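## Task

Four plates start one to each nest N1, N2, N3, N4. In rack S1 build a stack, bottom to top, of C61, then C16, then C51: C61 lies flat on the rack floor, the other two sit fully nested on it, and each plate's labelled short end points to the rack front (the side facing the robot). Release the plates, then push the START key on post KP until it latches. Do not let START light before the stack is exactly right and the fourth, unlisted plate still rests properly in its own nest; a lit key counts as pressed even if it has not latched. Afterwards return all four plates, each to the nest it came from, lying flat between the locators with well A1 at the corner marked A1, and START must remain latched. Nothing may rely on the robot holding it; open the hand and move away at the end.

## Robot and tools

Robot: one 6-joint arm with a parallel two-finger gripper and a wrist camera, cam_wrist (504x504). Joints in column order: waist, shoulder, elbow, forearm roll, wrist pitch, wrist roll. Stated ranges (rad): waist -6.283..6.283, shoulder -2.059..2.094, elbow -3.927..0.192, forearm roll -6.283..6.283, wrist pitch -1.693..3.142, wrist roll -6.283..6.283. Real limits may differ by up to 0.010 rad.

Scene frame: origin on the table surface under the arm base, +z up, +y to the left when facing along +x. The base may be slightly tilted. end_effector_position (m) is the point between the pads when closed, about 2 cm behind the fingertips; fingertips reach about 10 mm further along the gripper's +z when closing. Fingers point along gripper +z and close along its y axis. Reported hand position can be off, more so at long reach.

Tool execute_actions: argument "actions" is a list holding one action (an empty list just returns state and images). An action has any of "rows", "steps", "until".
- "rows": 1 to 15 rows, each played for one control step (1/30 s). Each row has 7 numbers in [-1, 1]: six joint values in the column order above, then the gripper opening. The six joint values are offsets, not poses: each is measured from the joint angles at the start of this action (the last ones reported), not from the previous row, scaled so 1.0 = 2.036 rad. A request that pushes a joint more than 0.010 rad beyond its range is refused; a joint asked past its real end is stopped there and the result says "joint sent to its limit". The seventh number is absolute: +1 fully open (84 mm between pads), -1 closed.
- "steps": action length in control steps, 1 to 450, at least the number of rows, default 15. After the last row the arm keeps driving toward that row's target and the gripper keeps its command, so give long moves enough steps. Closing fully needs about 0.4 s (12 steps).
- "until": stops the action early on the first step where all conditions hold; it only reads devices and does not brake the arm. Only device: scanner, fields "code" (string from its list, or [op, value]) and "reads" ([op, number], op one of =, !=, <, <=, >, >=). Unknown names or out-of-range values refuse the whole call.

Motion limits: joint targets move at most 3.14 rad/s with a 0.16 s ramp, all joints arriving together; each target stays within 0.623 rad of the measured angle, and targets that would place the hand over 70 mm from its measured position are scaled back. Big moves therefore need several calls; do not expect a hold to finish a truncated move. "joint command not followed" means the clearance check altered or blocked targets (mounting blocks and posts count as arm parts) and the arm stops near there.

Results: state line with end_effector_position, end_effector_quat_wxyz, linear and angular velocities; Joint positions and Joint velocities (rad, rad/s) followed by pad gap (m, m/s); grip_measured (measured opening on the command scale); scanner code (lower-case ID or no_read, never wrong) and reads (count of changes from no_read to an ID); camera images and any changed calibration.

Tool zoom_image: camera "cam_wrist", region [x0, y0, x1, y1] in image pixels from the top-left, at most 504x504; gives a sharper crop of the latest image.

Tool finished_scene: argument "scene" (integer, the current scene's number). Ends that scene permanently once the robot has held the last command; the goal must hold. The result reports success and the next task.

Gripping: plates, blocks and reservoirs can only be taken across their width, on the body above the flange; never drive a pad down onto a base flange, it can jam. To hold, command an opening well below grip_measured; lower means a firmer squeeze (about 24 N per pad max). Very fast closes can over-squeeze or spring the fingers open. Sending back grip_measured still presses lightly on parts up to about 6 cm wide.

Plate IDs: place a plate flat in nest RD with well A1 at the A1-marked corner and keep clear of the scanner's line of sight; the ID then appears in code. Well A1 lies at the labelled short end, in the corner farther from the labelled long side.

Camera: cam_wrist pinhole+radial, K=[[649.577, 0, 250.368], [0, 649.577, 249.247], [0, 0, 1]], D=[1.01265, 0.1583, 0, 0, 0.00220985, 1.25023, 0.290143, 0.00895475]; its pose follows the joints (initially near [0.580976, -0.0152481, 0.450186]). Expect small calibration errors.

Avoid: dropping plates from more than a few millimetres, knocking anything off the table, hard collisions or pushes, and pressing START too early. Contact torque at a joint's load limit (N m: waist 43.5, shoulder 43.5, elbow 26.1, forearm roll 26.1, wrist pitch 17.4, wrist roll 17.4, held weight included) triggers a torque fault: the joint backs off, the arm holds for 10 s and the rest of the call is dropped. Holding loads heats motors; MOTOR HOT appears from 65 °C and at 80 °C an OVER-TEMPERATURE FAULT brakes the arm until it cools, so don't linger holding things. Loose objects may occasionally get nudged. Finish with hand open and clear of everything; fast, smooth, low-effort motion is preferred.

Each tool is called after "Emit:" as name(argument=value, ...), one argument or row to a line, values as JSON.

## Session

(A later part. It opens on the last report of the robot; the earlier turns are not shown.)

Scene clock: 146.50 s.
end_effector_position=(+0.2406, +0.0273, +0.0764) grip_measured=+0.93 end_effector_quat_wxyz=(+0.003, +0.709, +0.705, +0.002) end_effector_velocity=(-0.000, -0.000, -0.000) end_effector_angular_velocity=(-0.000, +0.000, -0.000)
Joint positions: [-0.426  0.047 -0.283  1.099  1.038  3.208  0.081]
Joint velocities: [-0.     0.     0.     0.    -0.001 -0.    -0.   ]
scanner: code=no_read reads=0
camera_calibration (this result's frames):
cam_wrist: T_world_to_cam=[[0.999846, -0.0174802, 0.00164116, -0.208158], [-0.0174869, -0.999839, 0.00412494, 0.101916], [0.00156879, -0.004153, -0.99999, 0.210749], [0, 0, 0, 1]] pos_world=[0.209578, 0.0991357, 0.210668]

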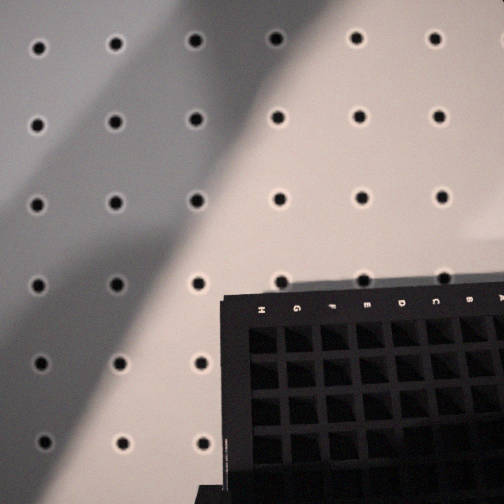

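Emit:
execute_actions(
  actions=[
    {"rows":[[0.04,0.028,0.0024,0.0565,-0.0166,-0.0315,0.7]],"steps":20},
  ],
)

Emit:
execute_actions(
  actions=[
    {"rows":[[0.009,0.0062,0.0005,0.0126,-0.0037,-0.007,0.7],[0.009,0.0062,0.0005,0.0126,-0.0037,-0.007,0.7],[0.009,0.0062,0.0005,0.0126,-0.0037,-0.007,0.7],[0.009,0.0062,0.0005,0.0126,-0.0037,-0.007,0.7],[0.018,0.0125,0.001,0.025,-0.0074,-0.014,0.7],[0.018,0.0125,0.001,0.025,-0.0074,-0.014,0.7],[0.018,0.0125,0.001,0.025,-0.0074,-0.014,0.7],[0.018,0.0125,0.001,0.025,-0.0074,-0.014,0.7],[0.027,0.0187,0.0016,0.0377,-0.011,-0.021,0.7],[0.027,0.0187,0.0016,0.0377,-0.011,-0.021,0.7],[0.027,0.0187,0.0016,0.0377,-0.011,-0.021,0.7],[0.027,0.0187,0.0016,0.0377,-0.011,-0.021,0.7],[0.0356,0.025,0.0021,0.05,-0.0147,-0.028,0.7]],"steps":30},
  ],
)

Scene clock: 150.63 s.
end_effector_position=(+0.2384, +0.0284, +0.0533) grip_measured=+0.93 end_effector_quat_wxyz=(+0.002, +0.708, +0.707, +0.006) end_effector_velocity=(-0.000, -0.000, -0.000) end_effector_angular_velocity=(-0.000, +0.000, -0.000)
Joint positions: [-0.345  0.104 -0.279  1.214  1.004  3.144  0.081]
Joint velocities: [ 0.001  0.     0.     0.    -0.001  0.     0.   ]
scanner: code=no_read reads=0
camera_calibration (this result's frames):
cam_wrist: T_world_to_cam=[[0.999884, -0.0142354, 0.00538921, -0.206291], [-0.0142233, -0.999896, -0.00228924, 0.102632], [0.00542124, 0.00221233, -0.999983, 0.1866], [0, 0, 0, 1]] pos_world=[0.206715, 0.0992722, 0.187943]

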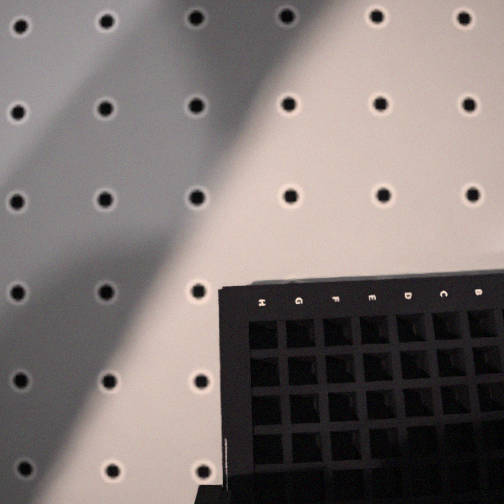

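Scene clock: 151.63 s.
end_effector_position=(+0.2330, +0.0280, +0.0336) grip_measured=+0.93 end_effector_quat_wxyz=(+0.002, +0.708, +0.706, +0.004) end_effector_velocity=(-0.001, -0.000, -0.000) end_effector_angular_velocity=(-0.002, +0.001, -0.002)
Joint positions: [-0.272  0.155 -0.274  1.316  0.975  3.087  0.082]
Joint velocities: [ 0.     0.     0.001  0.    -0.002  0.     0.   ]
scanner: code=no_read reads=0
camera_calibration (this result's frames):
cam_wrist: T_world_to_cam=[[0.999881, -0.0150458, 0.00327455, -0.200627], [-0.0150482, -0.999887, 0.000697047, 0.102185], [0.00326369, -0.00074624, -0.999994, 0.167494], [0, 0, 0, 1]] pos_world=[0.201594, 0.0992803, 0.168079]

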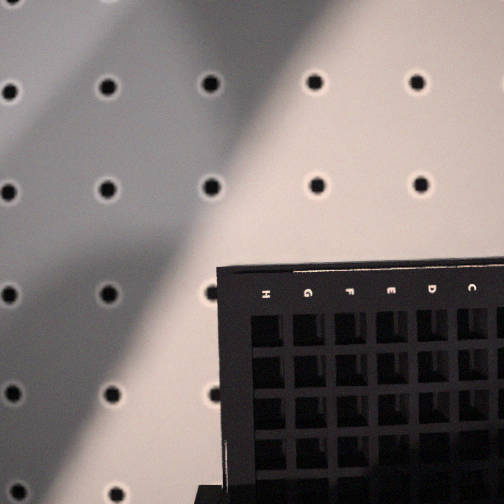

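Emit:
execute_actions(
  actions=[
    {"rows":[[0.007,0.005,0.0004,0.01,-0.003,-0.0056,0.7]],"steps":15},
  ],
)

Emit:
execute_actions(
  actions=[
    {"rows":[[0,0,0,0,0,0,1]],"steps":15},
  ],
)

Scene clock: 153.13 s.
end_effector_position=(+0.2323, +0.0274, +0.0302) grip_measured=+0.93 end_effector_quat_wxyz=(+0.004, +0.708, +0.706, +0.003) end_effector_velocity=(-0.000, +0.000, -0.000) end_effector_angular_velocity=(+0.001, +0.001, -0.001)
Joint positions: [-0.259  0.164 -0.274  1.336  0.968  3.076  0.082]
Joint velocities: [ 0.001  0.001 -0.     0.001  0.001  0.     0.   ]
scanner: code=no_read reads=0
camera_calibration (this result's frames):
cam_wrist: T_world_to_cam=[[0.999886, -0.0146179, 0.00367869, -0.199956], [-0.0146307, -0.999887, 0.00347292, 0.101442], [0.0036275, -0.00352635, -0.999987, 0.164044], [0, 0, 0, 1]] pos_world=[0.200823, 0.0990857, 0.164425]

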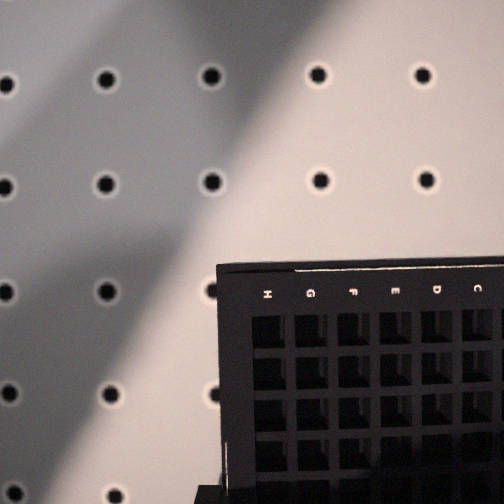

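Scene clock: 153.63 s.
end_effector_position=(+0.2320, +0.0275, +0.0300) grip_measured=+1.00 end_effector_quat_wxyz=(+0.003, +0.708, +0.706, +0.003) end_effector_velocity=(+0.001, -0.000, +0.001) end_effector_angular_velocity=(-0.002, -0.003, +0.002)
Joint positions: [-0.258  0.165 -0.274  1.336  0.968  3.076  0.084]
Joint velocities: [-0.001 -0.002 -0.001  0.    -0.001 -0.    -0.   ]
scanner: code=no_read reads=0
camera_calibration (this result's frames):
cam_wrist: T_world_to_cam=[[0.999883, -0.0149561, 0.00325815, -0.199691], [-0.0149666, -0.999883, 0.00320961, 0.101579], [0.00320977, -0.003258, -0.99999, 0.164018], [0, 0, 0, 1]] pos_world=[0.200662, 0.099115, 0.164341]

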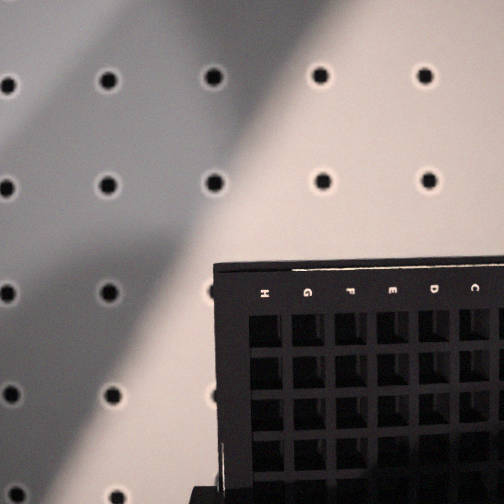

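Emit:
execute_actions(
  actions=[
    {"rows":[[0,0,0,0,0,0,0.2]],"steps":15},
  ],
)

Emit:
execute_actions(
  actions=[
    {"rows":[[-0.0825,-0.058,-0.0044,-0.1164,0.0344,0.065,0.2]],"steps":30},
  ],
)

Scene clock: 155.23 s.
end_effector_position=(+0.2323, +0.0273, +0.0302) grip_measured=+0.93 end_effector_quat_wxyz=(+0.004, +0.708, +0.706, +0.003) end_effector_velocity=(-0.001, +0.000, -0.000) end_effector_angular_velocity=(+0.001, +0.001, -0.001)
Joint positions: [-0.259  0.164 -0.274  1.336  0.968  3.076  0.082]
Joint velocities: [ 0.     0.001  0.    -0.     0.    -0.     0.   ]
scanner: code=no_read reads=0
camera_calibration (this result's frames):
cam_wrist: T_world_to_cam=[[0.999886, -0.0146047, 0.00383276, -0.200028], [-0.014619, -0.999886, 0.00372774, 0.101358], [0.00377789, -0.00378335, -0.999986, 0.164063], [0, 0, 0, 1]] pos_world=[0.200867, 0.0990463, 0.16445]

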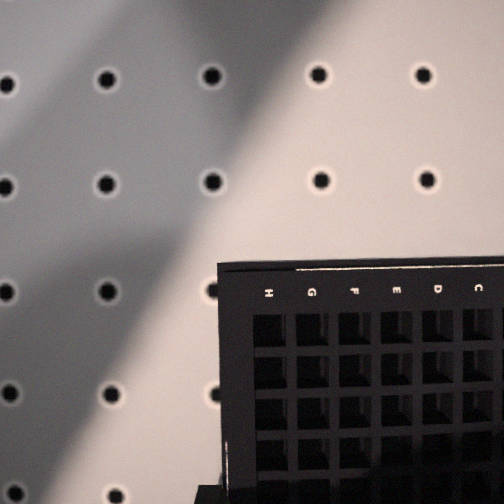

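Scene clock: 156.23 s.
end_effector_position=(+0.2408, +0.0272, +0.0766) grip_measured=+0.93 end_effector_quat_wxyz=(+0.004, +0.709, +0.706, +0.002) end_effector_velocity=(-0.000, +0.000, +0.000) end_effector_angular_velocity=(+0.001, +0.000, +0.000)
Joint positions: [-0.427  0.046 -0.283  1.099  1.038  3.208  0.082]
Joint velocities: [-0.    -0.     0.    -0.001  0.001 -0.    -0.   ]
scanner: code=no_read reads=0
camera_calibration (this result's frames):
cam_wrist: T_world_to_cam=[[0.999852, -0.0170366, 0.00240597, -0.208443], [-0.0170478, -0.999844, 0.00471937, 0.10168], [0.0023252, -0.00475969, -0.999986, 0.210787], [0, 0, 0, 1]] pos_world=[0.209655, 0.0991165, 0.210806]

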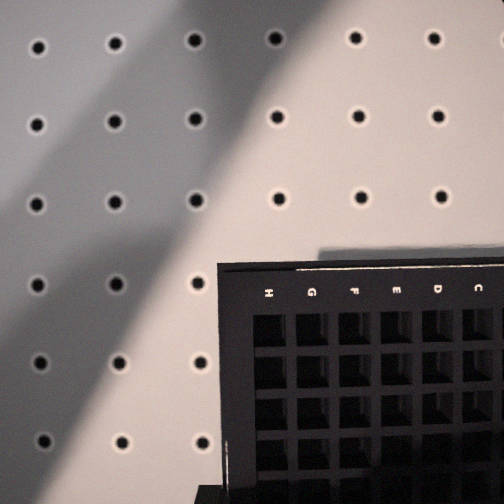

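Emit:
execute_actions(
  actions=[
    {"rows":[[-0.1164,0,-0.147,-0.17,0.147,0,0.2]],"steps":35},
  ],
)

Emit:
execute_actions(
  actions=[
    {"rows":[[0,0.0904,-0.277,0,0.11,0.963,0.2]],"steps":50},
  ],
)

Scene clock: 161.47 s.
end_effector_position=(+0.2904, +0.0243, +0.1843) grip_measured=+0.93 end_effector_quat_wxyz=(-0.029, +0.628, +0.778, +0.000) end_effector_velocity=(+0.000, +0.000, +0.000) end_effector_angular_velocity=(+0.000, -0.001, +0.000)
Joint positions: [-0.663  0.046 -0.583  0.753  1.337  3.208  0.082]
Joint velocities: [-0.    -0.    -0.001  0.     0.001 -0.    -0.   ]
scanner: code=no_read reads=0
camera_calibration (this result's frames):
cam_wrist: T_world_to_cam=[[0.97915, 0.198781, -0.0418577, -0.249483], [0.197025, -0.979472, -0.0426196, 0.0451937], [-0.0494704, 0.0334839, -0.998214, 0.33216], [0, 0, 0, 1]] pos_world=[0.251809, 0.0827365, 0.32305]

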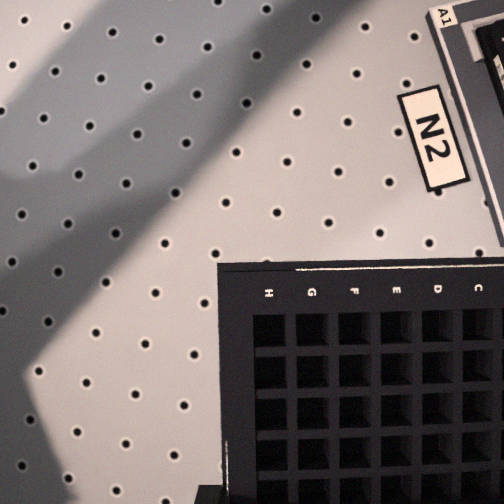

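Scene clock: 163.13 s.
end_effector_position=(+0.4326, +0.0344, +0.2972) grip_measured=+0.93 end_effector_quat_wxyz=(+0.000, +0.999, +0.040, +0.003) end_effector_velocity=(+0.000, +0.000, +0.000) end_effector_angular_velocity=(-0.000, +0.000, +0.001)
Joint positions: [-0.663  0.23  -1.147  0.753  1.561  5.168  0.082]
Joint velocities: [-0.     0.    -0.002 -0.     0.001  0.    -0.   ]
scanner: code=no_read reads=0
camera_calibration (this result's frames):
cam_wrist: T_world_to_cam=[[0.066778, -0.997756, -0.00492176, 0.0388808], [-0.997764, -0.0667634, -0.00307117, 0.505562], [0.00273568, 0.00511584, -0.999983, 0.430447], [0, 0, 0, 1]] pos_world=[0.500657, 0.0703444, 0.432183]

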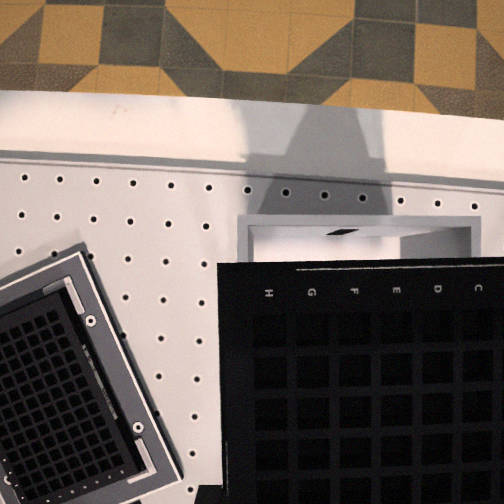

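Emit:
execute_actions(
  actions=[
    {"rows":[[0,0,0,0,0,-1,0.2]],"steps":35},
  ],
)

Emit:
execute_actions(
  actions=[
    {"rows":[[0.0829,0.0103,0.0631,0.0573,-0.0956,-0.545,0.2]],"steps":40},
  ],
)

Scene clock: 174.93 s.
end_effector_position=(+0.4326, +0.0344, +0.2972) grip_measured=+0.93 end_effector_quat_wxyz=(+0.003, +0.491, +0.871, +0.001) end_effector_velocity=(+0.000, +0.000, +0.000) end_effector_angular_velocity=(+0.000, -0.001, +0.003)
Joint positions: [-0.663  0.23  -1.147  0.753  1.561  3.133  0.082]
Joint velocities: [-0.     0.    -0.001  0.     0.001 -0.003 -0.   ]
scanner: code=no_read reads=0
camera_calibration (this result's frames):
cam_wrist: T_world_to_cam=[[0.86219, 0.506584, -0.000716836, -0.358157], [0.506579, -0.862175, 0.00568571, -0.12043], [0.00226225, -0.0052653, -0.999984, 0.431009], [0, 0, 0, 1]] pos_world=[0.368832, 0.0798747, 0.43143]

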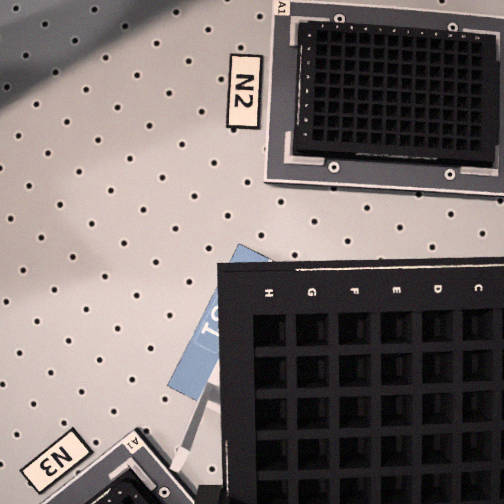

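Scene clock: 176.27 s.
end_effector_position=(+0.4482, +0.0337, +0.2100) grip_measured=+0.93 end_effector_quat_wxyz=(+0.004, -0.031, +1.000, -0.000) end_effector_velocity=(-0.000, +0.000, -0.000) end_effector_angular_velocity=(+0.000, -0.000, -0.000)
Joint positions: [-0.495  0.251 -1.018  0.87   1.366  2.024  0.082]
Joint velocities: [ 0. -0.  0.  0. -0. -0.  0.]
scanner: code=no_read reads=0
camera_calibration (this result's frames):
cam_wrist: T_world_to_cam=[[-0.0481045, 0.998824, -0.00606934, 0.0211608], [0.998791, 0.0481629, 0.00988369, -0.380582], [0.0101644, -0.00558655, -0.999933, 0.340257], [0, 0, 0, 1]] pos_world=[0.377681, -0.000905064, 0.344124]

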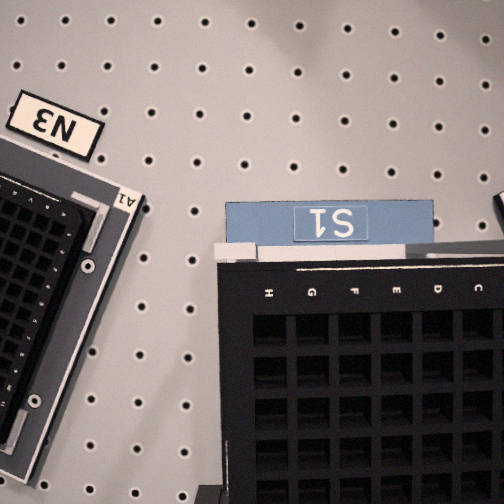

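Emit:
execute_actions(
  actions=[
    {"rows":[[0.0142,0.0022,0.011,0.0111,-0.016,-0.004,0.2]],"steps":20},
  ],
)

Scene clock: 178.67 s.
end_effector_position=(+0.4481, +0.0334, +0.1948) grip_measured=+0.93 end_effector_quat_wxyz=(+0.003, -0.030, +1.000, -0.001) end_effector_velocity=(+0.001, +0.001, +0.000) end_effector_angular_velocity=(+0.000, -0.001, +0.002)
Joint positions: [-0.466  0.256 -0.995  0.892  1.333  2.015  0.082]
Joint velocities: [ 0.    -0.001 -0.002  0.001  0.001  0.    -0.   ]
scanner: code=no_read reads=0
camera_calibration (this result's frames):
cam_wrist: T_world_to_cam=[[-0.0470179, 0.998872, -0.00666529, 0.021047], [0.998848, 0.047079, 0.00933824, -0.38024], [0.0096415, -0.00621855, -0.999934, 0.325256], [0, 0, 0, 1]] pos_world=[0.377656, -0.00109935, 0.328925]

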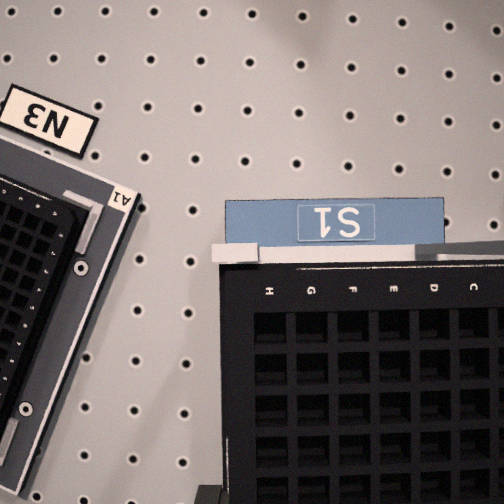

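Emit:
execute_actions(
  actions=[
    {"rows":[[-0.0142,-0.0022,-0.011,-0.0111,0.016,0.004,0.2]],"steps":15},
  ],
)

Emit:
execute_actions(
  actions=[
    {"rows":[[0.0018,-0.004,0.0017,0.0005,0.0003,0.003,0.2]],"steps":12},
  ],
)

Emit:
execute_actions(
  actions=[
    {"rows":[[0.0142,0.0022,0.011,0.0111,-0.016,-0.004,0.2]],"steps":20},
  ],
)

Scene clock: 181.77 s.
end_effector_position=(+0.4480, +0.0338, +0.2098) grip_measured=+0.93 end_effector_quat_wxyz=(+0.003, -0.030, +1.000, -0.000) end_effector_velocity=(+0.000, -0.003, +0.002) end_effector_angular_velocity=(-0.007, -0.004, -0.002)
Joint positions: [-0.494  0.252 -1.018  0.87   1.366  2.023  0.082]
Joint velocities: [-0.003  0.002 -0.001 -0.002 -0.007  0.     0.   ]
scanner: code=no_read reads=0
camera_calibration (this result's frames):
cam_wrist: T_world_to_cam=[[-0.0479433, 0.998834, -0.00569119, 0.0209636], [0.998804, 0.047995, 0.00932244, -0.380265], [0.00958472, -0.00523743, -0.99994, 0.340275], [0, 0, 0, 1]] pos_world=[0.377554, -0.000906186, 0.343919]

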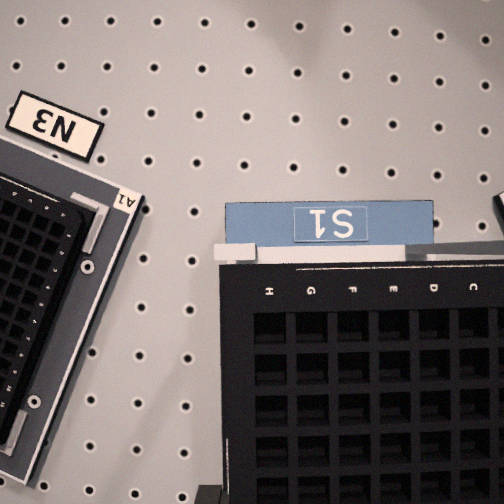

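Scene clock: 182.17 s.
end_effector_position=(+0.4483, +0.0368, +0.2096) grip_measured=+0.93 end_effector_quat_wxyz=(+0.003, -0.030, +1.000, -0.000) end_effector_velocity=(+0.001, +0.000, +0.001) end_effector_angular_velocity=(-0.001, -0.001, +0.001)
Joint positions: [-0.491  0.243 -1.014  0.871  1.367  2.03   0.082]
Joint velocities: [-0.    -0.    -0.002  0.     0.     0.     0.   ]
scanner: code=no_read reads=0
camera_calibration (this result's frames):
cam_wrist: T_world_to_cam=[[-0.0471743, 0.998867, -0.00624372, 0.0176654], [0.998844, 0.0472294, 0.00898613, -0.380637], [0.00927083, -0.00581259, -0.99994, 0.340297], [0, 0, 0, 1]] pos_world=[0.377876, 0.00230984, 0.343807]

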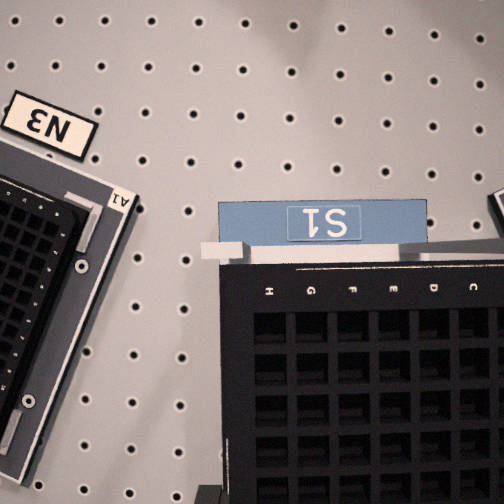

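Scene clock: 182.83 s.
end_effector_position=(+0.4487, +0.0371, +0.1947) grip_measured=+0.93 end_effector_quat_wxyz=(+0.003, -0.030, +1.000, -0.000) end_effector_velocity=(+0.001, -0.000, -0.000) end_effector_angular_velocity=(-0.001, -0.001, -0.001)
Joint positions: [-0.462  0.247 -0.992  0.894  1.335  2.021  0.082]
Joint velocities: [ 0.001  0.001 -0.001  0.001 -0.002  0.001  0.   ]
scanner: code=no_read reads=0
camera_calibration (this result's frames):
cam_wrist: T_world_to_cam=[[-0.0476126, 0.998846, -0.00633627, 0.0175288], [0.998822, 0.0476689, 0.00906417, -0.380905], [0.00935575, -0.00589724, -0.999939, 0.32536], [0, 0, 0, 1]] pos_world=[0.378247, 0.0025675, 0.328903]

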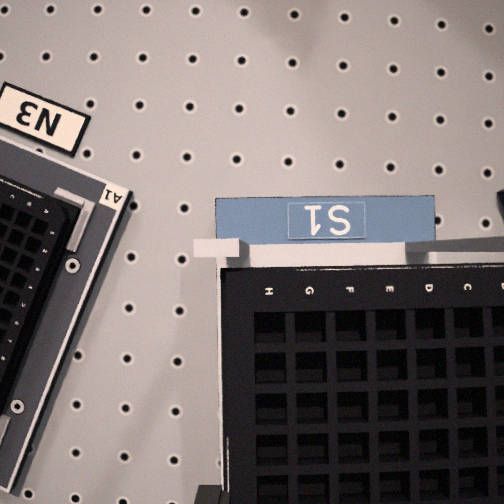

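Emit:
execute_actions(
  actions=[
    {"rows":[[-0.0039,-0.0004,-0.0001,-0.0022,0.0026,-0.0016,0.2]],"steps":12},
  ],
)

Emit:
execute_actions(
  actions=[
    {"rows":[[0.0096,0.002,0.0068,0.0077,-0.0105,-0.0029,0.2]],"steps":20},
  ],
)

Scene clock: 186.13 s.
end_effector_position=(+0.4465, +0.0348, +0.1970) grip_measured=+0.93 end_effector_quat_wxyz=(+0.003, -0.029, +1.000, -0.001) end_effector_velocity=(+0.002, +0.004, +0.002) end_effector_angular_velocity=(+0.003, +0.000, +0.009)
Joint positions: [-0.471  0.248 -0.991  0.888  1.338  2.018  0.082]
Joint velocities: [ 0.001 -0.005 -0.004  0.     0.008 -0.001 -0.   ]
scanner: code=no_read reads=0
camera_calibration (this result's frames):
cam_wrist: T_world_to_cam=[[-0.0455801, 0.998938, -0.0068044, 0.0189104], [0.998917, 0.045641, 0.00908285, -0.378628], [0.00938376, -0.00638303, -0.999936, 0.327681], [0, 0, 0, 1]] pos_world=[0.376005, 0.000482309, 0.331227]

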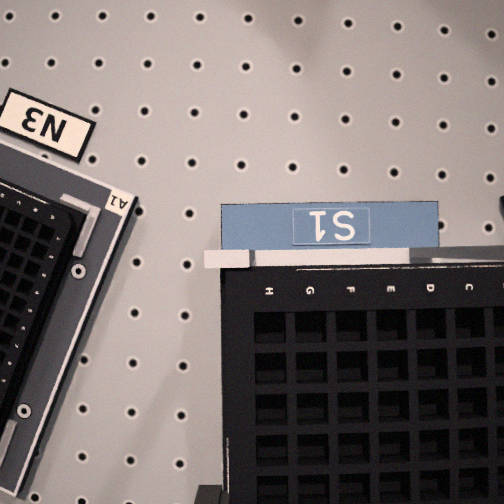

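Scene clock: 186.80 s.
end_effector_position=(+0.4464, +0.0339, +0.1870) grip_measured=+0.93 end_effector_quat_wxyz=(+0.003, -0.028, +1.000, -0.001) end_effector_velocity=(+0.000, +0.001, +0.000) end_effector_angular_velocity=(+0.001, +0.000, +0.001)
Joint positions: [-0.452  0.253 -0.977  0.903  1.315  2.013  0.082]
Joint velocities: [ 0.    -0.001 -0.001  0.     0.002  0.    -0.   ]
scanner: code=no_read reads=0
camera_calibration (this result's frames):
cam_wrist: T_world_to_cam=[[-0.0440373, 0.998996, -0.00820892, 0.0193059], [0.998985, 0.0441118, 0.00913695, -0.378373], [0.00948989, -0.00779822, -0.999925, 0.317597], [0, 0, 0, 1]] pos_world=[0.375825, -0.000119113, 0.321189]

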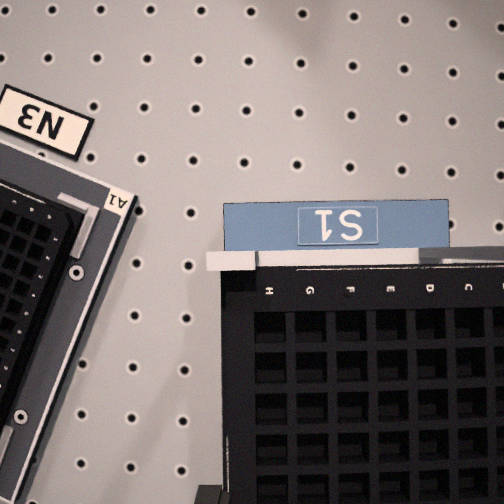

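Emit:
execute_actions(
  actions=[
    {"rows":[[0.0224,0.0043,0.0127,0.0183,-0.022,-0.0048,0.2]],"steps":25},
  ],
)

Scene clock: 189.37 s.
end_effector_position=(+0.4481, +0.0349, +0.1655) grip_measured=+0.93 end_effector_quat_wxyz=(+0.004, -0.028, +1.000, -0.003) end_effector_velocity=(+0.000, -0.000, -0.000) end_effector_angular_velocity=(-0.001, -0.000, -0.001)
Joint positions: [-0.406  0.262 -0.951  0.941  1.267  2.003  0.082]
Joint velocities: [ 0.     0.     0.    -0.    -0.002  0.     0.   ]
scanner: code=no_read reads=0
camera_calibration (this result's frames):
cam_wrist: T_world_to_cam=[[-0.0436032, 0.998981, -0.011608, 0.0186461], [0.998986, 0.043728, 0.0107246, -0.38018], [0.0112213, -0.0111286, -0.999875, 0.295473], [0, 0, 0, 1]] pos_world=[0.377291, 0.00128562, 0.299729]

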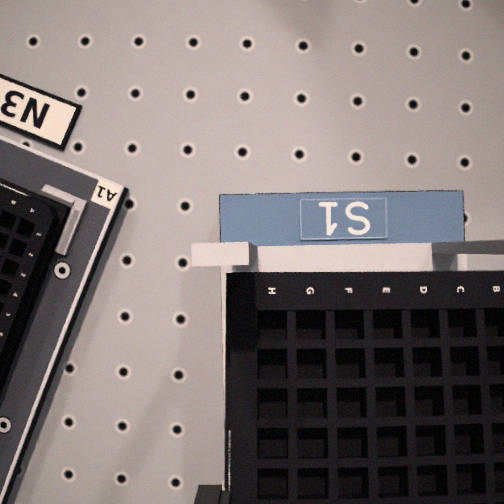

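Emit:
execute_actions(
  actions=[
    {"rows":[[0.0244,0.0077,0.0138,0.0224,-0.0235,-0.0097,0.2]],"steps":25},
  ],
)

Scene clock: 192.00 s.
end_effector_position=(+0.4468, +0.0349, +0.1403) grip_measured=+0.93 end_effector_quat_wxyz=(+0.004, -0.028, +1.000, -0.002) end_effector_velocity=(+0.000, +0.000, +0.000) end_effector_angular_velocity=(+0.000, -0.000, +0.000)
Joint positions: [-0.356  0.278 -0.922  0.986  1.217  1.983  0.081]
Joint velocities: [ 0. -0. -0.  0.  0. -0. -0.]
scanner: code=no_read reads=0
camera_calibration (this result's frames):
cam_wrist: T_world_to_cam=[[-0.0431696, 0.999012, -0.0105879, 0.0179349], [0.999014, 0.0432743, 0.00987407, -0.378526], [0.0103225, -0.0101512, -0.999895, 0.27064], [0, 0, 0, 1]] pos_world=[0.376133, 0.00121054, 0.274539]

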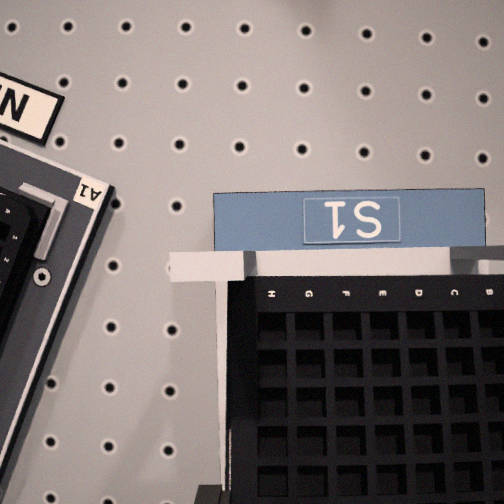

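Emit:
execute_actions(
  actions=[
    {"rows":[[0.0298,0.0152,0.0097,0.0289,-0.0277,-0.013,0.2]],"steps":25},
  ],
)

Scene clock: 194.30 s.
end_effector_position=(+0.4472, +0.0342, +0.1107) grip_measured=+0.93 end_effector_quat_wxyz=(+0.004, -0.029, +1.000, -0.002) end_effector_velocity=(-0.005, -0.000, -0.004) end_effector_angular_velocity=(+0.006, +0.011, -0.007)
Joint positions: [-0.296  0.308 -0.903  1.045  1.162  1.957  0.081]
Joint velocities: [ 0.003  0.003  0.009 -0.002  0.003 -0.    -0.   ]
scanner: code=no_read reads=0
camera_calibration (this result's frames):
cam_wrist: T_world_to_cam=[[-0.0446924, 0.998948, -0.0102595, 0.0189554], [0.998946, 0.0447949, 0.00999235, -0.378659], [0.0104414, -0.00980211, -0.999897, 0.240934], [0, 0, 0, 1]] pos_world=[0.376592, 0.000388251, 0.244887]

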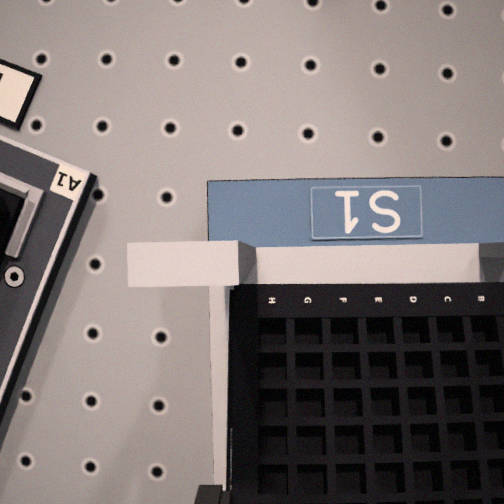

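Emit:
execute_actions(
  actions=[
    {"rows":[[0.013,0.007,0.0027,0.013,-0.011,-0.0055,0.6],[0.013,0.007,0.0027,0.013,-0.011,-0.0055,0.6],[0.013,0.007,0.0027,0.013,-0.011,-0.0055,0.6],[0.013,0.007,0.0027,0.013,-0.011,-0.0055,0.6],[0.013,0.007,0.0027,0.013,-0.011,-0.0055,0.6],[0.013,0.007,0.0027,0.013,-0.011,-0.0055,0.6],[0.013,0.007,0.0027,0.013,-0.011,-0.0055,0.6],[0.013,0.007,0.0027,0.013,-0.011,-0.0055,0.6],[0.0259,0.0142,0.0051,0.0263,-0.0217,-0.0112,0.6]],"steps":30},
  ],
)

Scene clock: 197.17 s.
end_effector_position=(+0.4476, +0.0340, +0.0860) grip_measured=+0.93 end_effector_quat_wxyz=(+0.004, -0.029, +1.000, -0.003) end_effector_velocity=(-0.000, +0.000, -0.000) end_effector_angular_velocity=(+0.001, +0.001, -0.000)
Joint positions: [-0.243  0.337 -0.894  1.099  1.117  1.934  0.082]
Joint velocities: [ 0.001  0.     0.     0.     0.001 -0.     0.   ]
scanner: code=no_read reads=0
camera_calibration (this result's frames):
cam_wrist: T_world_to_cam=[[-0.0452153, 0.998916, -0.0110621, 0.0192767], [0.998914, 0.0453344, 0.010764, -0.378855], [0.0112538, -0.0105634, -0.999881, 0.215928], [0, 0, 0, 1]] pos_world=[0.376885, 0.000200327, 0.220193]

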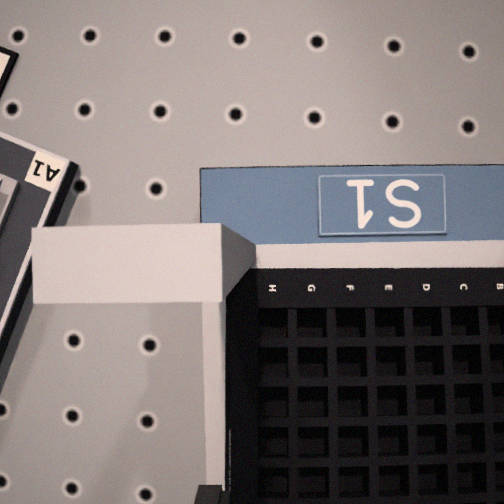

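Emit:
execute_actions(
  actions=[
    {"rows":[[0.007,0.004,0.0008,0.007,-0.0055,-0.003,0.6],[0.007,0.004,0.0008,0.007,-0.0055,-0.003,0.6],[0.007,0.004,0.0008,0.007,-0.0055,-0.003,0.6],[0.007,0.004,0.0008,0.007,-0.0055,-0.003,0.6],[0.007,0.004,0.0008,0.007,-0.0055,-0.003,0.6],[0.007,0.004,0.0008,0.007,-0.0055,-0.003,0.6],[0.0137,0.0083,0.0015,0.0144,-0.0109,-0.0062,0.6]],"steps":25},
  ],
)

Scene clock: 199.93 s.
end_effector_position=(+0.4480, +0.0339, +0.0731) grip_measured=+0.93 end_effector_quat_wxyz=(+0.005, -0.029, +1.000, -0.003) end_effector_velocity=(+0.000, -0.000, +0.000) end_effector_angular_velocity=(-0.000, +0.000, -0.000)
Joint positions: [-0.215  0.353 -0.891  1.128  1.095  1.922  0.082]
Joint velocities: [ 0.     0.    -0.001 -0.    -0.     0.001  0.   ]
scanner: code=no_read reads=0
camera_calibration (this result's frames):
cam_wrist: T_world_to_cam=[[-0.0458372, 0.998881, -0.0116765, 0.0195143], [0.998876, 0.0459715, 0.0115086, -0.379145], [0.0120325, -0.0111359, -0.999866, 0.202737], [0, 0, 0, 1]] pos_world=[0.377174, 0.000195108, 0.207301]

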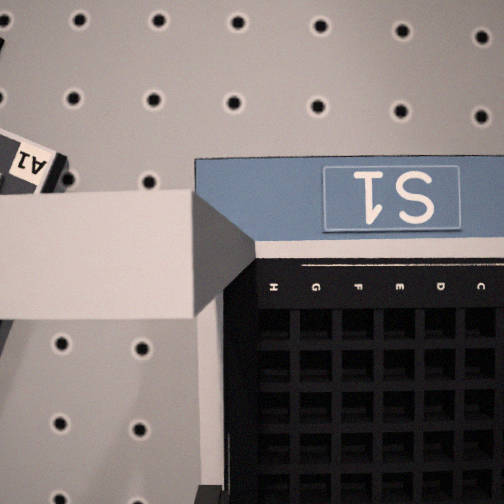

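Down 2 mm more and release.

Emit:
execute_actions(
  actions=[
    {"rows":[[0.0021,0.0013,0.0002,0.0022,-0.0017,-0.001,0.6]],"steps":12},
  ],
)

Emit:
execute_actions(
  actions=[
    {"rows":[[0,0,0,0,0,0,1]],"steps":15},
  ],
)

Emit:
execute_actions(
  actions=[
    {"rows":[[-0.0417,-0.0238,-0.0068,-0.0429,0.0343,0.0184,1]],"steps":25},
  ],
)

Scene clock: 201.80 s.
end_effector_position=(+0.4479, +0.0338, +0.0711) grip_measured=+0.93 end_effector_quat_wxyz=(+0.004, -0.029, +1.000, -0.003) end_effector_velocity=(+0.000, -0.000, +0.000) end_effector_angular_velocity=(-0.001, -0.000, -0.000)
Joint positions: [-0.211  0.356 -0.891  1.133  1.092  1.919  0.082]
Joint velocities: [ 0.    -0.    -0.     0.    -0.001  0.    -0.   ]
scanner: code=no_read reads=0
camera_calibration (this result's frames):
cam_wrist: T_world_to_cam=[[-0.0457137, 0.998884, -0.0118377, 0.0195373], [0.998884, 0.0458478, 0.0113127, -0.378967], [0.0118428, -0.0113073, -0.999866, 0.200771], [0, 0, 0, 1]] pos_world=[0.37706, 0.000129447, 0.205262]

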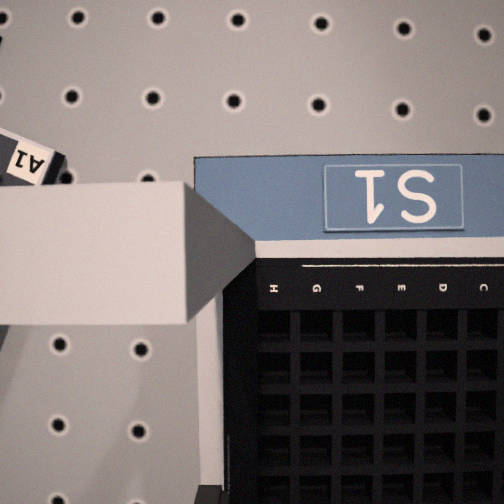

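Scene clock: 202.30 s.
end_effector_position=(+0.4474, +0.0338, +0.0707) grip_measured=+1.00 end_effector_quat_wxyz=(+0.004, -0.029, +1.000, -0.003) end_effector_velocity=(+0.003, -0.000, +0.002) end_effector_angular_velocity=(-0.004, -0.007, +0.004)
Joint positions: [-0.211  0.356 -0.89   1.133  1.092  1.919  0.084]
Joint velocities: [-0.002 -0.001 -0.005  0.001 -0.002 -0.    -0.   ]
scanner: code=no_read reads=0
camera_calibration (this result's frames):
cam_wrist: T_world_to_cam=[[-0.0452751, 0.998912, -0.011224, 0.0192412], [0.998917, 0.0453904, 0.0102369, -0.378409], [0.0107353, -0.0107484, -0.999885, 0.20089], [0, 0, 0, 1]] pos_world=[0.376713, 0.0001151, 0.204956]

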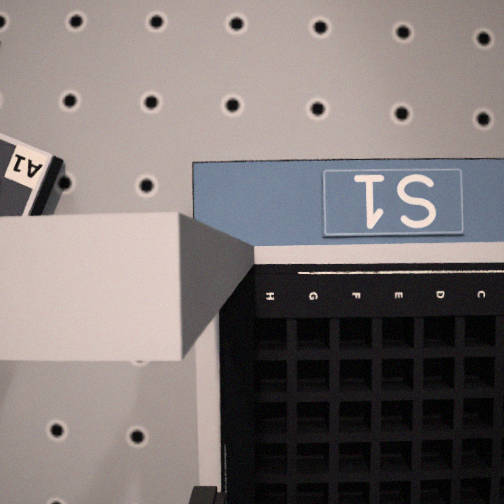

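Scene clock: 203.13 s.
end_effector_position=(+0.4476, +0.0344, +0.1108) grip_measured=+1.00 end_effector_quat_wxyz=(+0.004, -0.029, +1.000, -0.002) end_effector_velocity=(+0.000, -0.000, +0.000) end_effector_angular_velocity=(-0.001, -0.001, +0.000)
Joint positions: [-0.295  0.308 -0.904  1.045  1.162  1.957  0.084]
Joint velocities: [-0.001 -0.    -0.    -0.    -0.     0.     0.   ]
scanner: code=no_read reads=0
camera_calibration (this result's frames):
cam_wrist: T_world_to_cam=[[-0.0452746, 0.998921, -0.0103104, 0.0190628], [0.998915, 0.0453819, 0.0104192, -0.379035], [0.0108759, -0.00982754, -0.999893, 0.240879], [0, 0, 0, 1]] pos_world=[0.376867, 0.000526348, 0.244999]

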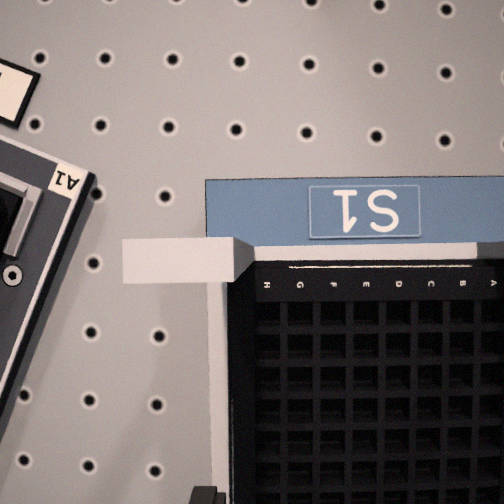

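Emit:
execute_actions(
  actions=[
    {"rows":[[-0.181,-0.038,-0.119,-0.143,0.196,0.034,1]],"steps":30},
  ],
)

Emit:
execute_actions(
  actions=[
    {"rows":[[-0.175,0.34,-0.424,-0.104,0.155,0.049,1]],"steps":35},
  ],
)

Emit:
execute_actions(
  actions=[
    {"rows":[[0.263,-0.052,0.395,0.2156,-0.366,0,1]],"steps":40},
  ],
)

Scene clock: 209.13 s.
end_effector_position=(+0.4326, +0.0344, +0.2971) grip_measured=+1.00 end_effector_quat_wxyz=(+0.003, -0.040, +0.999, +0.000) end_effector_velocity=(+0.000, -0.000, +0.001) end_effector_angular_velocity=(-0.002, -0.002, +0.000)
Joint positions: [-0.664  0.231 -1.146  0.754  1.561  2.026  0.084]
Joint velocities: [-0.002 -0.001 -0.002 -0.001  0.     0.     0.   ]
scanner: code=no_read reads=0
camera_calibration (this result's frames):
cam_wrist: T_world_to_cam=[[-0.0666085, 0.997764, -0.00546485, 0.0281471], [0.997734, 0.0666564, 0.00910926, -0.365863], [0.00945317, -0.00484571, -0.999944, 0.427743], [0, 0, 0, 1]] pos_world=[0.362866, -0.00162433, 0.431205]

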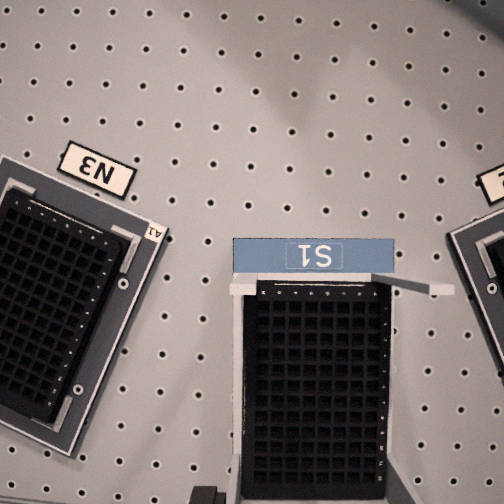

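Scene clock: 210.30 s.
end_effector_position=(+0.3761, -0.1709, +0.4477) grip_measured=+1.00 end_effector_quat_wxyz=(+0.005, +0.079, +0.997, +0.001) end_effector_velocity=(-0.001, -0.001, +0.001) end_effector_angular_velocity=(-0.001, -0.002, -0.001)
Joint positions: [-1.02   0.922 -2.009  0.543  1.876  2.126  0.084]
Joint velocities: [-0.002  0.002 -0.002 -0.    -0.001  0.     0.   ]
scanner: code=no_read reads=0
camera_calibration (this result's frames):
cam_wrist: T_world_to_cam=[[0.169343, 0.985553, -0.00278074, 0.138027], [0.985495, -0.1693, 0.0117207, -0.334091], [0.0110806, -0.00472522, -0.999927, 0.577319], [0, 0, 0, 1]] pos_world=[0.299474, -0.189866, 0.581577]

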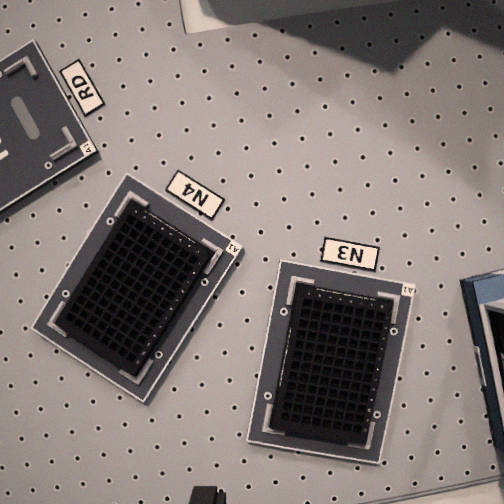

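Scene clock: 211.63 s.
end_effector_position=(+0.4226, -0.1445, +0.0983) grip_measured=+1.00 end_effector_quat_wxyz=(+0.005, +0.177, +0.984, +0.000) end_effector_velocity=(-0.001, +0.001, -0.001) end_effector_angular_velocity=(+0.002, +0.002, -0.001)
Joint positions: [-0.484  0.816 -1.205  0.982  1.131  2.126  0.084]
Joint velocities: [ 0.002  0.     0.002  0.     0.    -0.     0.   ]
scanner: code=no_read reads=0
camera_calibration (this result's frames):
cam_wrist: T_world_to_cam=[[0.36068, 0.932685, -0.00291274, 0.0146704], [0.932638, -0.360626, 0.0116526, -0.376631], [0.00981778, -0.00691938, -0.999928, 0.227768], [0, 0, 0, 1]] pos_world=[0.343733, -0.14793, 0.232183]

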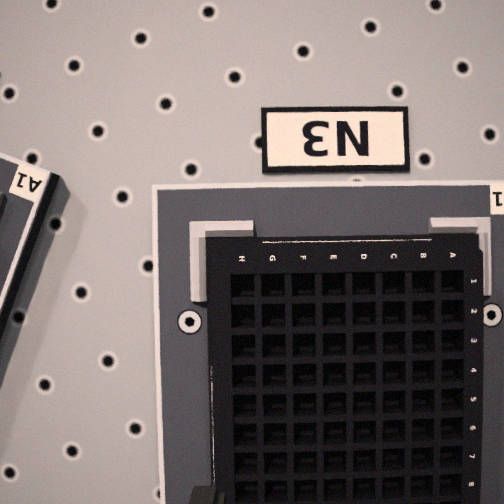

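Emit:
execute_actions(
  actions=[
    {"rows":[[0.0218,0.0198,0.0121,0.031,-0.0232,-0.0282,1]],"steps":25},
  ],
)

Emit:
zoom_image(
  camera="cam_wrist",
  region=[160, 424, 280, 504],
)

Scene clock: 218.63 s.
end_effector_position=(+0.4125, -0.1490, +0.0666) grip_measured=+1.00 end_effector_quat_wxyz=(+0.004, +0.174, +0.985, +0.000) end_effector_velocity=(-0.000, -0.000, -0.000) end_effector_angular_velocity=(+0.000, +0.000, -0.001)
Joint positions: [-0.44   0.857 -1.181  1.045  1.084  2.068  0.084]
Joint velocities: [ 0.     0.     0.001  0.    -0.    -0.    -0.   ]
scanner: code=no_read reads=0
camera_calibration (this result's frames):
cam_wrist: T_world_to_cam=[[0.35516, 0.934799, -0.00363568, 0.024991], [0.93477, -0.355109, 0.0101232, -0.368409], [0.00817211, -0.00699389, -0.999942, 0.196816], [0, 0, 0, 1]] pos_world=[0.333894, -0.152811, 0.200625]

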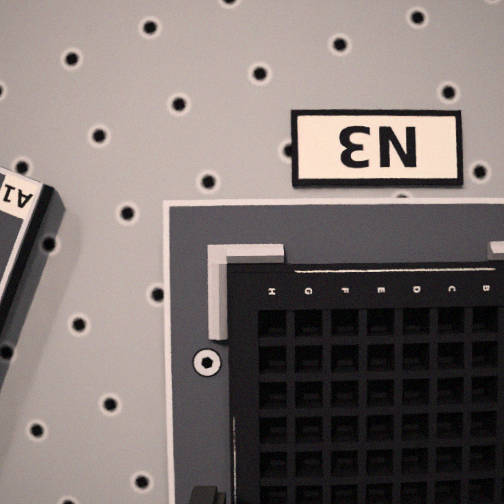

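Region (160, 424, 280, 504) of cam_wrist's 504x504 image, scaled by 4.200, with more detail than that image has.

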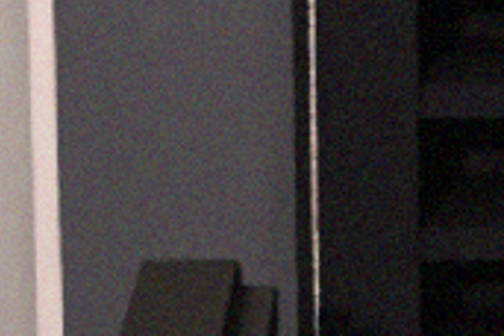

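Emit:
execute_actions(
  actions=[
    {"rows":[[0.0245,0.0173,-0.0024,0.0286,-0.0137,-0.0108,1]],"steps":25},
  ],
)

Emit:
execute_actions(
  actions=[
    {"rows":[[0,0,0,0,0,0,0.2]],"steps":15},
  ],
)

Emit:
execute_actions(
  actions=[
    {"rows":[[-0.0245,-0.0173,0.0024,-0.0286,0.0137,0.0108,0.2]],"steps":25},
  ],
)

Scene clock: 221.13 s.
end_effector_position=(+0.4138, -0.1487, +0.0406) grip_measured=+1.00 end_effector_quat_wxyz=(+0.004, +0.174, +0.985, +0.000) end_effector_velocity=(-0.000, +0.000, -0.000) end_effector_angular_velocity=(+0.000, +0.000, -0.000)
Joint positions: [-0.39   0.892 -1.185  1.103  1.056  2.047  0.084]
Joint velocities: [ 0.  0.  0. -0. -0.  0.  0.]
scanner: code=no_read reads=0
camera_calibration (this result's frames):
cam_wrist: T_world_to_cam=[[0.355477, 0.934678, -0.00366189, 0.0240346], [0.93465, -0.355427, 0.0100729, -0.369274], [0.00811338, -0.00700326, -0.999943, 0.170842], [0, 0, 0, 1]] pos_world=[0.335212, -0.152518, 0.17464]

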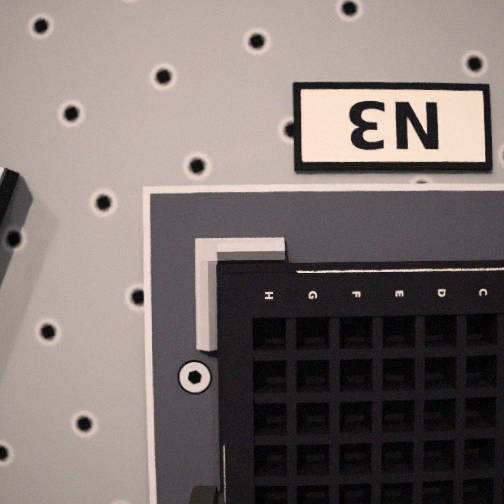

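Scene clock: 221.63 s.
end_effector_position=(+0.4138, -0.1489, +0.0408) grip_measured=+0.94 end_effector_quat_wxyz=(+0.004, +0.174, +0.985, -0.000) end_effector_velocity=(+0.000, +0.000, -0.000) end_effector_angular_velocity=(+0.001, +0.000, +0.001)
Joint positions: [-0.391  0.892 -1.185  1.103  1.056  2.047  0.082]
Joint velocities: [ 0.     0.    -0.001  0.     0.001 -0.     0.   ]
scanner: code=no_read reads=0
camera_calibration (this result's frames):
cam_wrist: T_world_to_cam=[[0.35555, 0.934649, -0.00402329, 0.0241798], [0.93462, -0.355494, 0.0104981, -0.369362], [0.00838179, -0.00749284, -0.999937, 0.170881], [0, 0, 0, 1]] pos_world=[0.335184, -0.152625, 0.174845]

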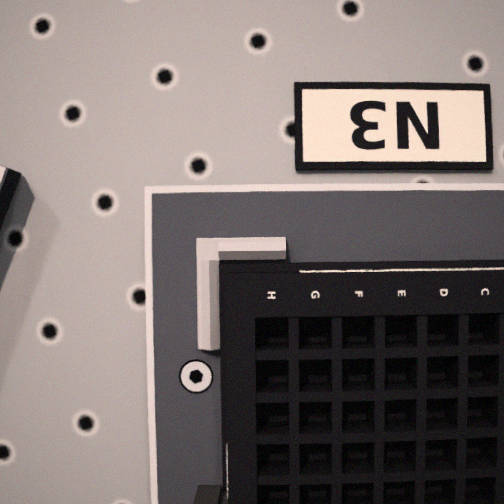

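Scene clock: 222.47 s.
end_effector_position=(+0.4124, -0.1491, +0.0667) grip_measured=+0.94 end_effector_quat_wxyz=(+0.004, +0.174, +0.985, +0.000) end_effector_velocity=(+0.000, +0.000, +0.000) end_effector_angular_velocity=(+0.000, -0.001, +0.000)
Joint positions: [-0.44   0.857 -1.18   1.044  1.084  2.069  0.082]
Joint velocities: [-0.    -0.    -0.001 -0.     0.001  0.     0.   ]
scanner: code=no_read reads=0
camera_calibration (this result's frames):
cam_wrist: T_world_to_cam=[[0.355401, 0.934706, -0.00392626, 0.0250981], [0.934678, -0.355347, 0.0102946, -0.368356], [0.00822725, -0.0073285, -0.999939, 0.196867], [0, 0, 0, 1]] pos_world=[0.333755, -0.152911, 0.200746]

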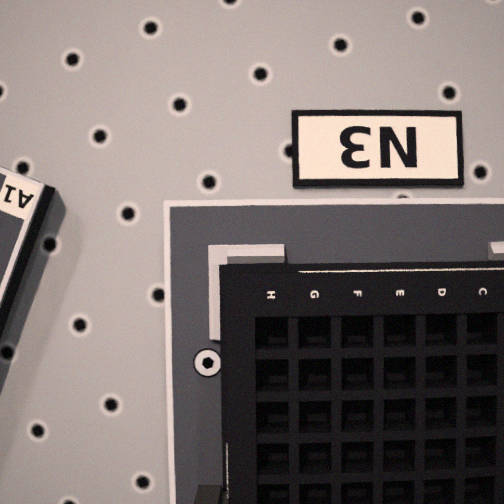

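Emit:
execute_actions(
  actions=[
    {"rows":[[-0.285,0.032,-0.407,-0.246,0.389,0,0.2]],"steps":40},
  ],
)

Emit:
execute_actions(
  actions=[
    {"rows":[[0.258,-0.3306,0.489,0.161,-0.2501,-0.0233,0.2]],"steps":50},
  ],
)

Scene clock: 226.07 s.
end_effector_position=(+0.3762, -0.1710, +0.4480) grip_measured=+0.94 end_effector_quat_wxyz=(+0.006, +0.050, +0.999, +0.001) end_effector_velocity=(-0.001, -0.000, +0.001) end_effector_angular_velocity=(-0.001, -0.001, -0.001)
Joint positions: [-1.02   0.922 -2.009  0.544  1.876  2.069  0.082]
Joint velocities: [-0.002 -0.    -0.    -0.     0.     0.     0.   ]
scanner: code=no_read reads=0
camera_calibration (this result's frames):
cam_wrist: T_world_to_cam=[[0.112682, 0.993625, -0.00353651, 0.16113], [0.993544, -0.112625, 0.0136258, -0.328341], [0.0131407, -0.00504907, -0.999901, 0.576796], [0, 0, 0, 1]] pos_world=[0.300486, -0.194169, 0.581783]

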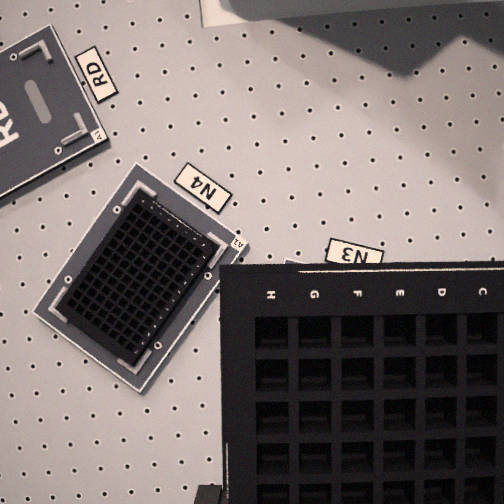

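Scene clock: 227.73 s.
end_effector_position=(+0.4470, +0.0342, +0.2094) grip_measured=+0.94 end_effector_quat_wxyz=(+0.004, -0.031, +1.000, +0.001) end_effector_velocity=(-0.000, +0.000, -0.000) end_effector_angular_velocity=(+0.000, +0.000, +0.000)
Joint positions: [-0.495  0.249 -1.013  0.871  1.366  2.021  0.082]
Joint velocities: [ 0.    -0.     0.001  0.     0.    -0.    -0.   ]
scanner: code=no_read reads=0
camera_calibration (this result's frames):
cam_wrist: T_world_to_cam=[[-0.0482329, 0.998827, -0.00418933, 0.0203172], [0.998781, 0.0482737, 0.0102722, -0.379489], [0.0104624, -0.00368877, -0.999938, 0.339471], [0, 0, 0, 1]] pos_world=[0.376455, -0.000721815, 0.343434]

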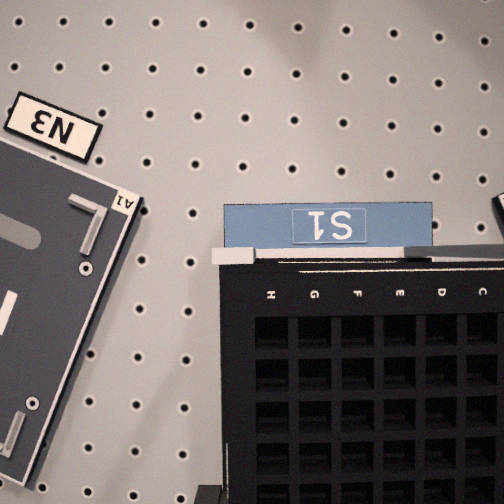

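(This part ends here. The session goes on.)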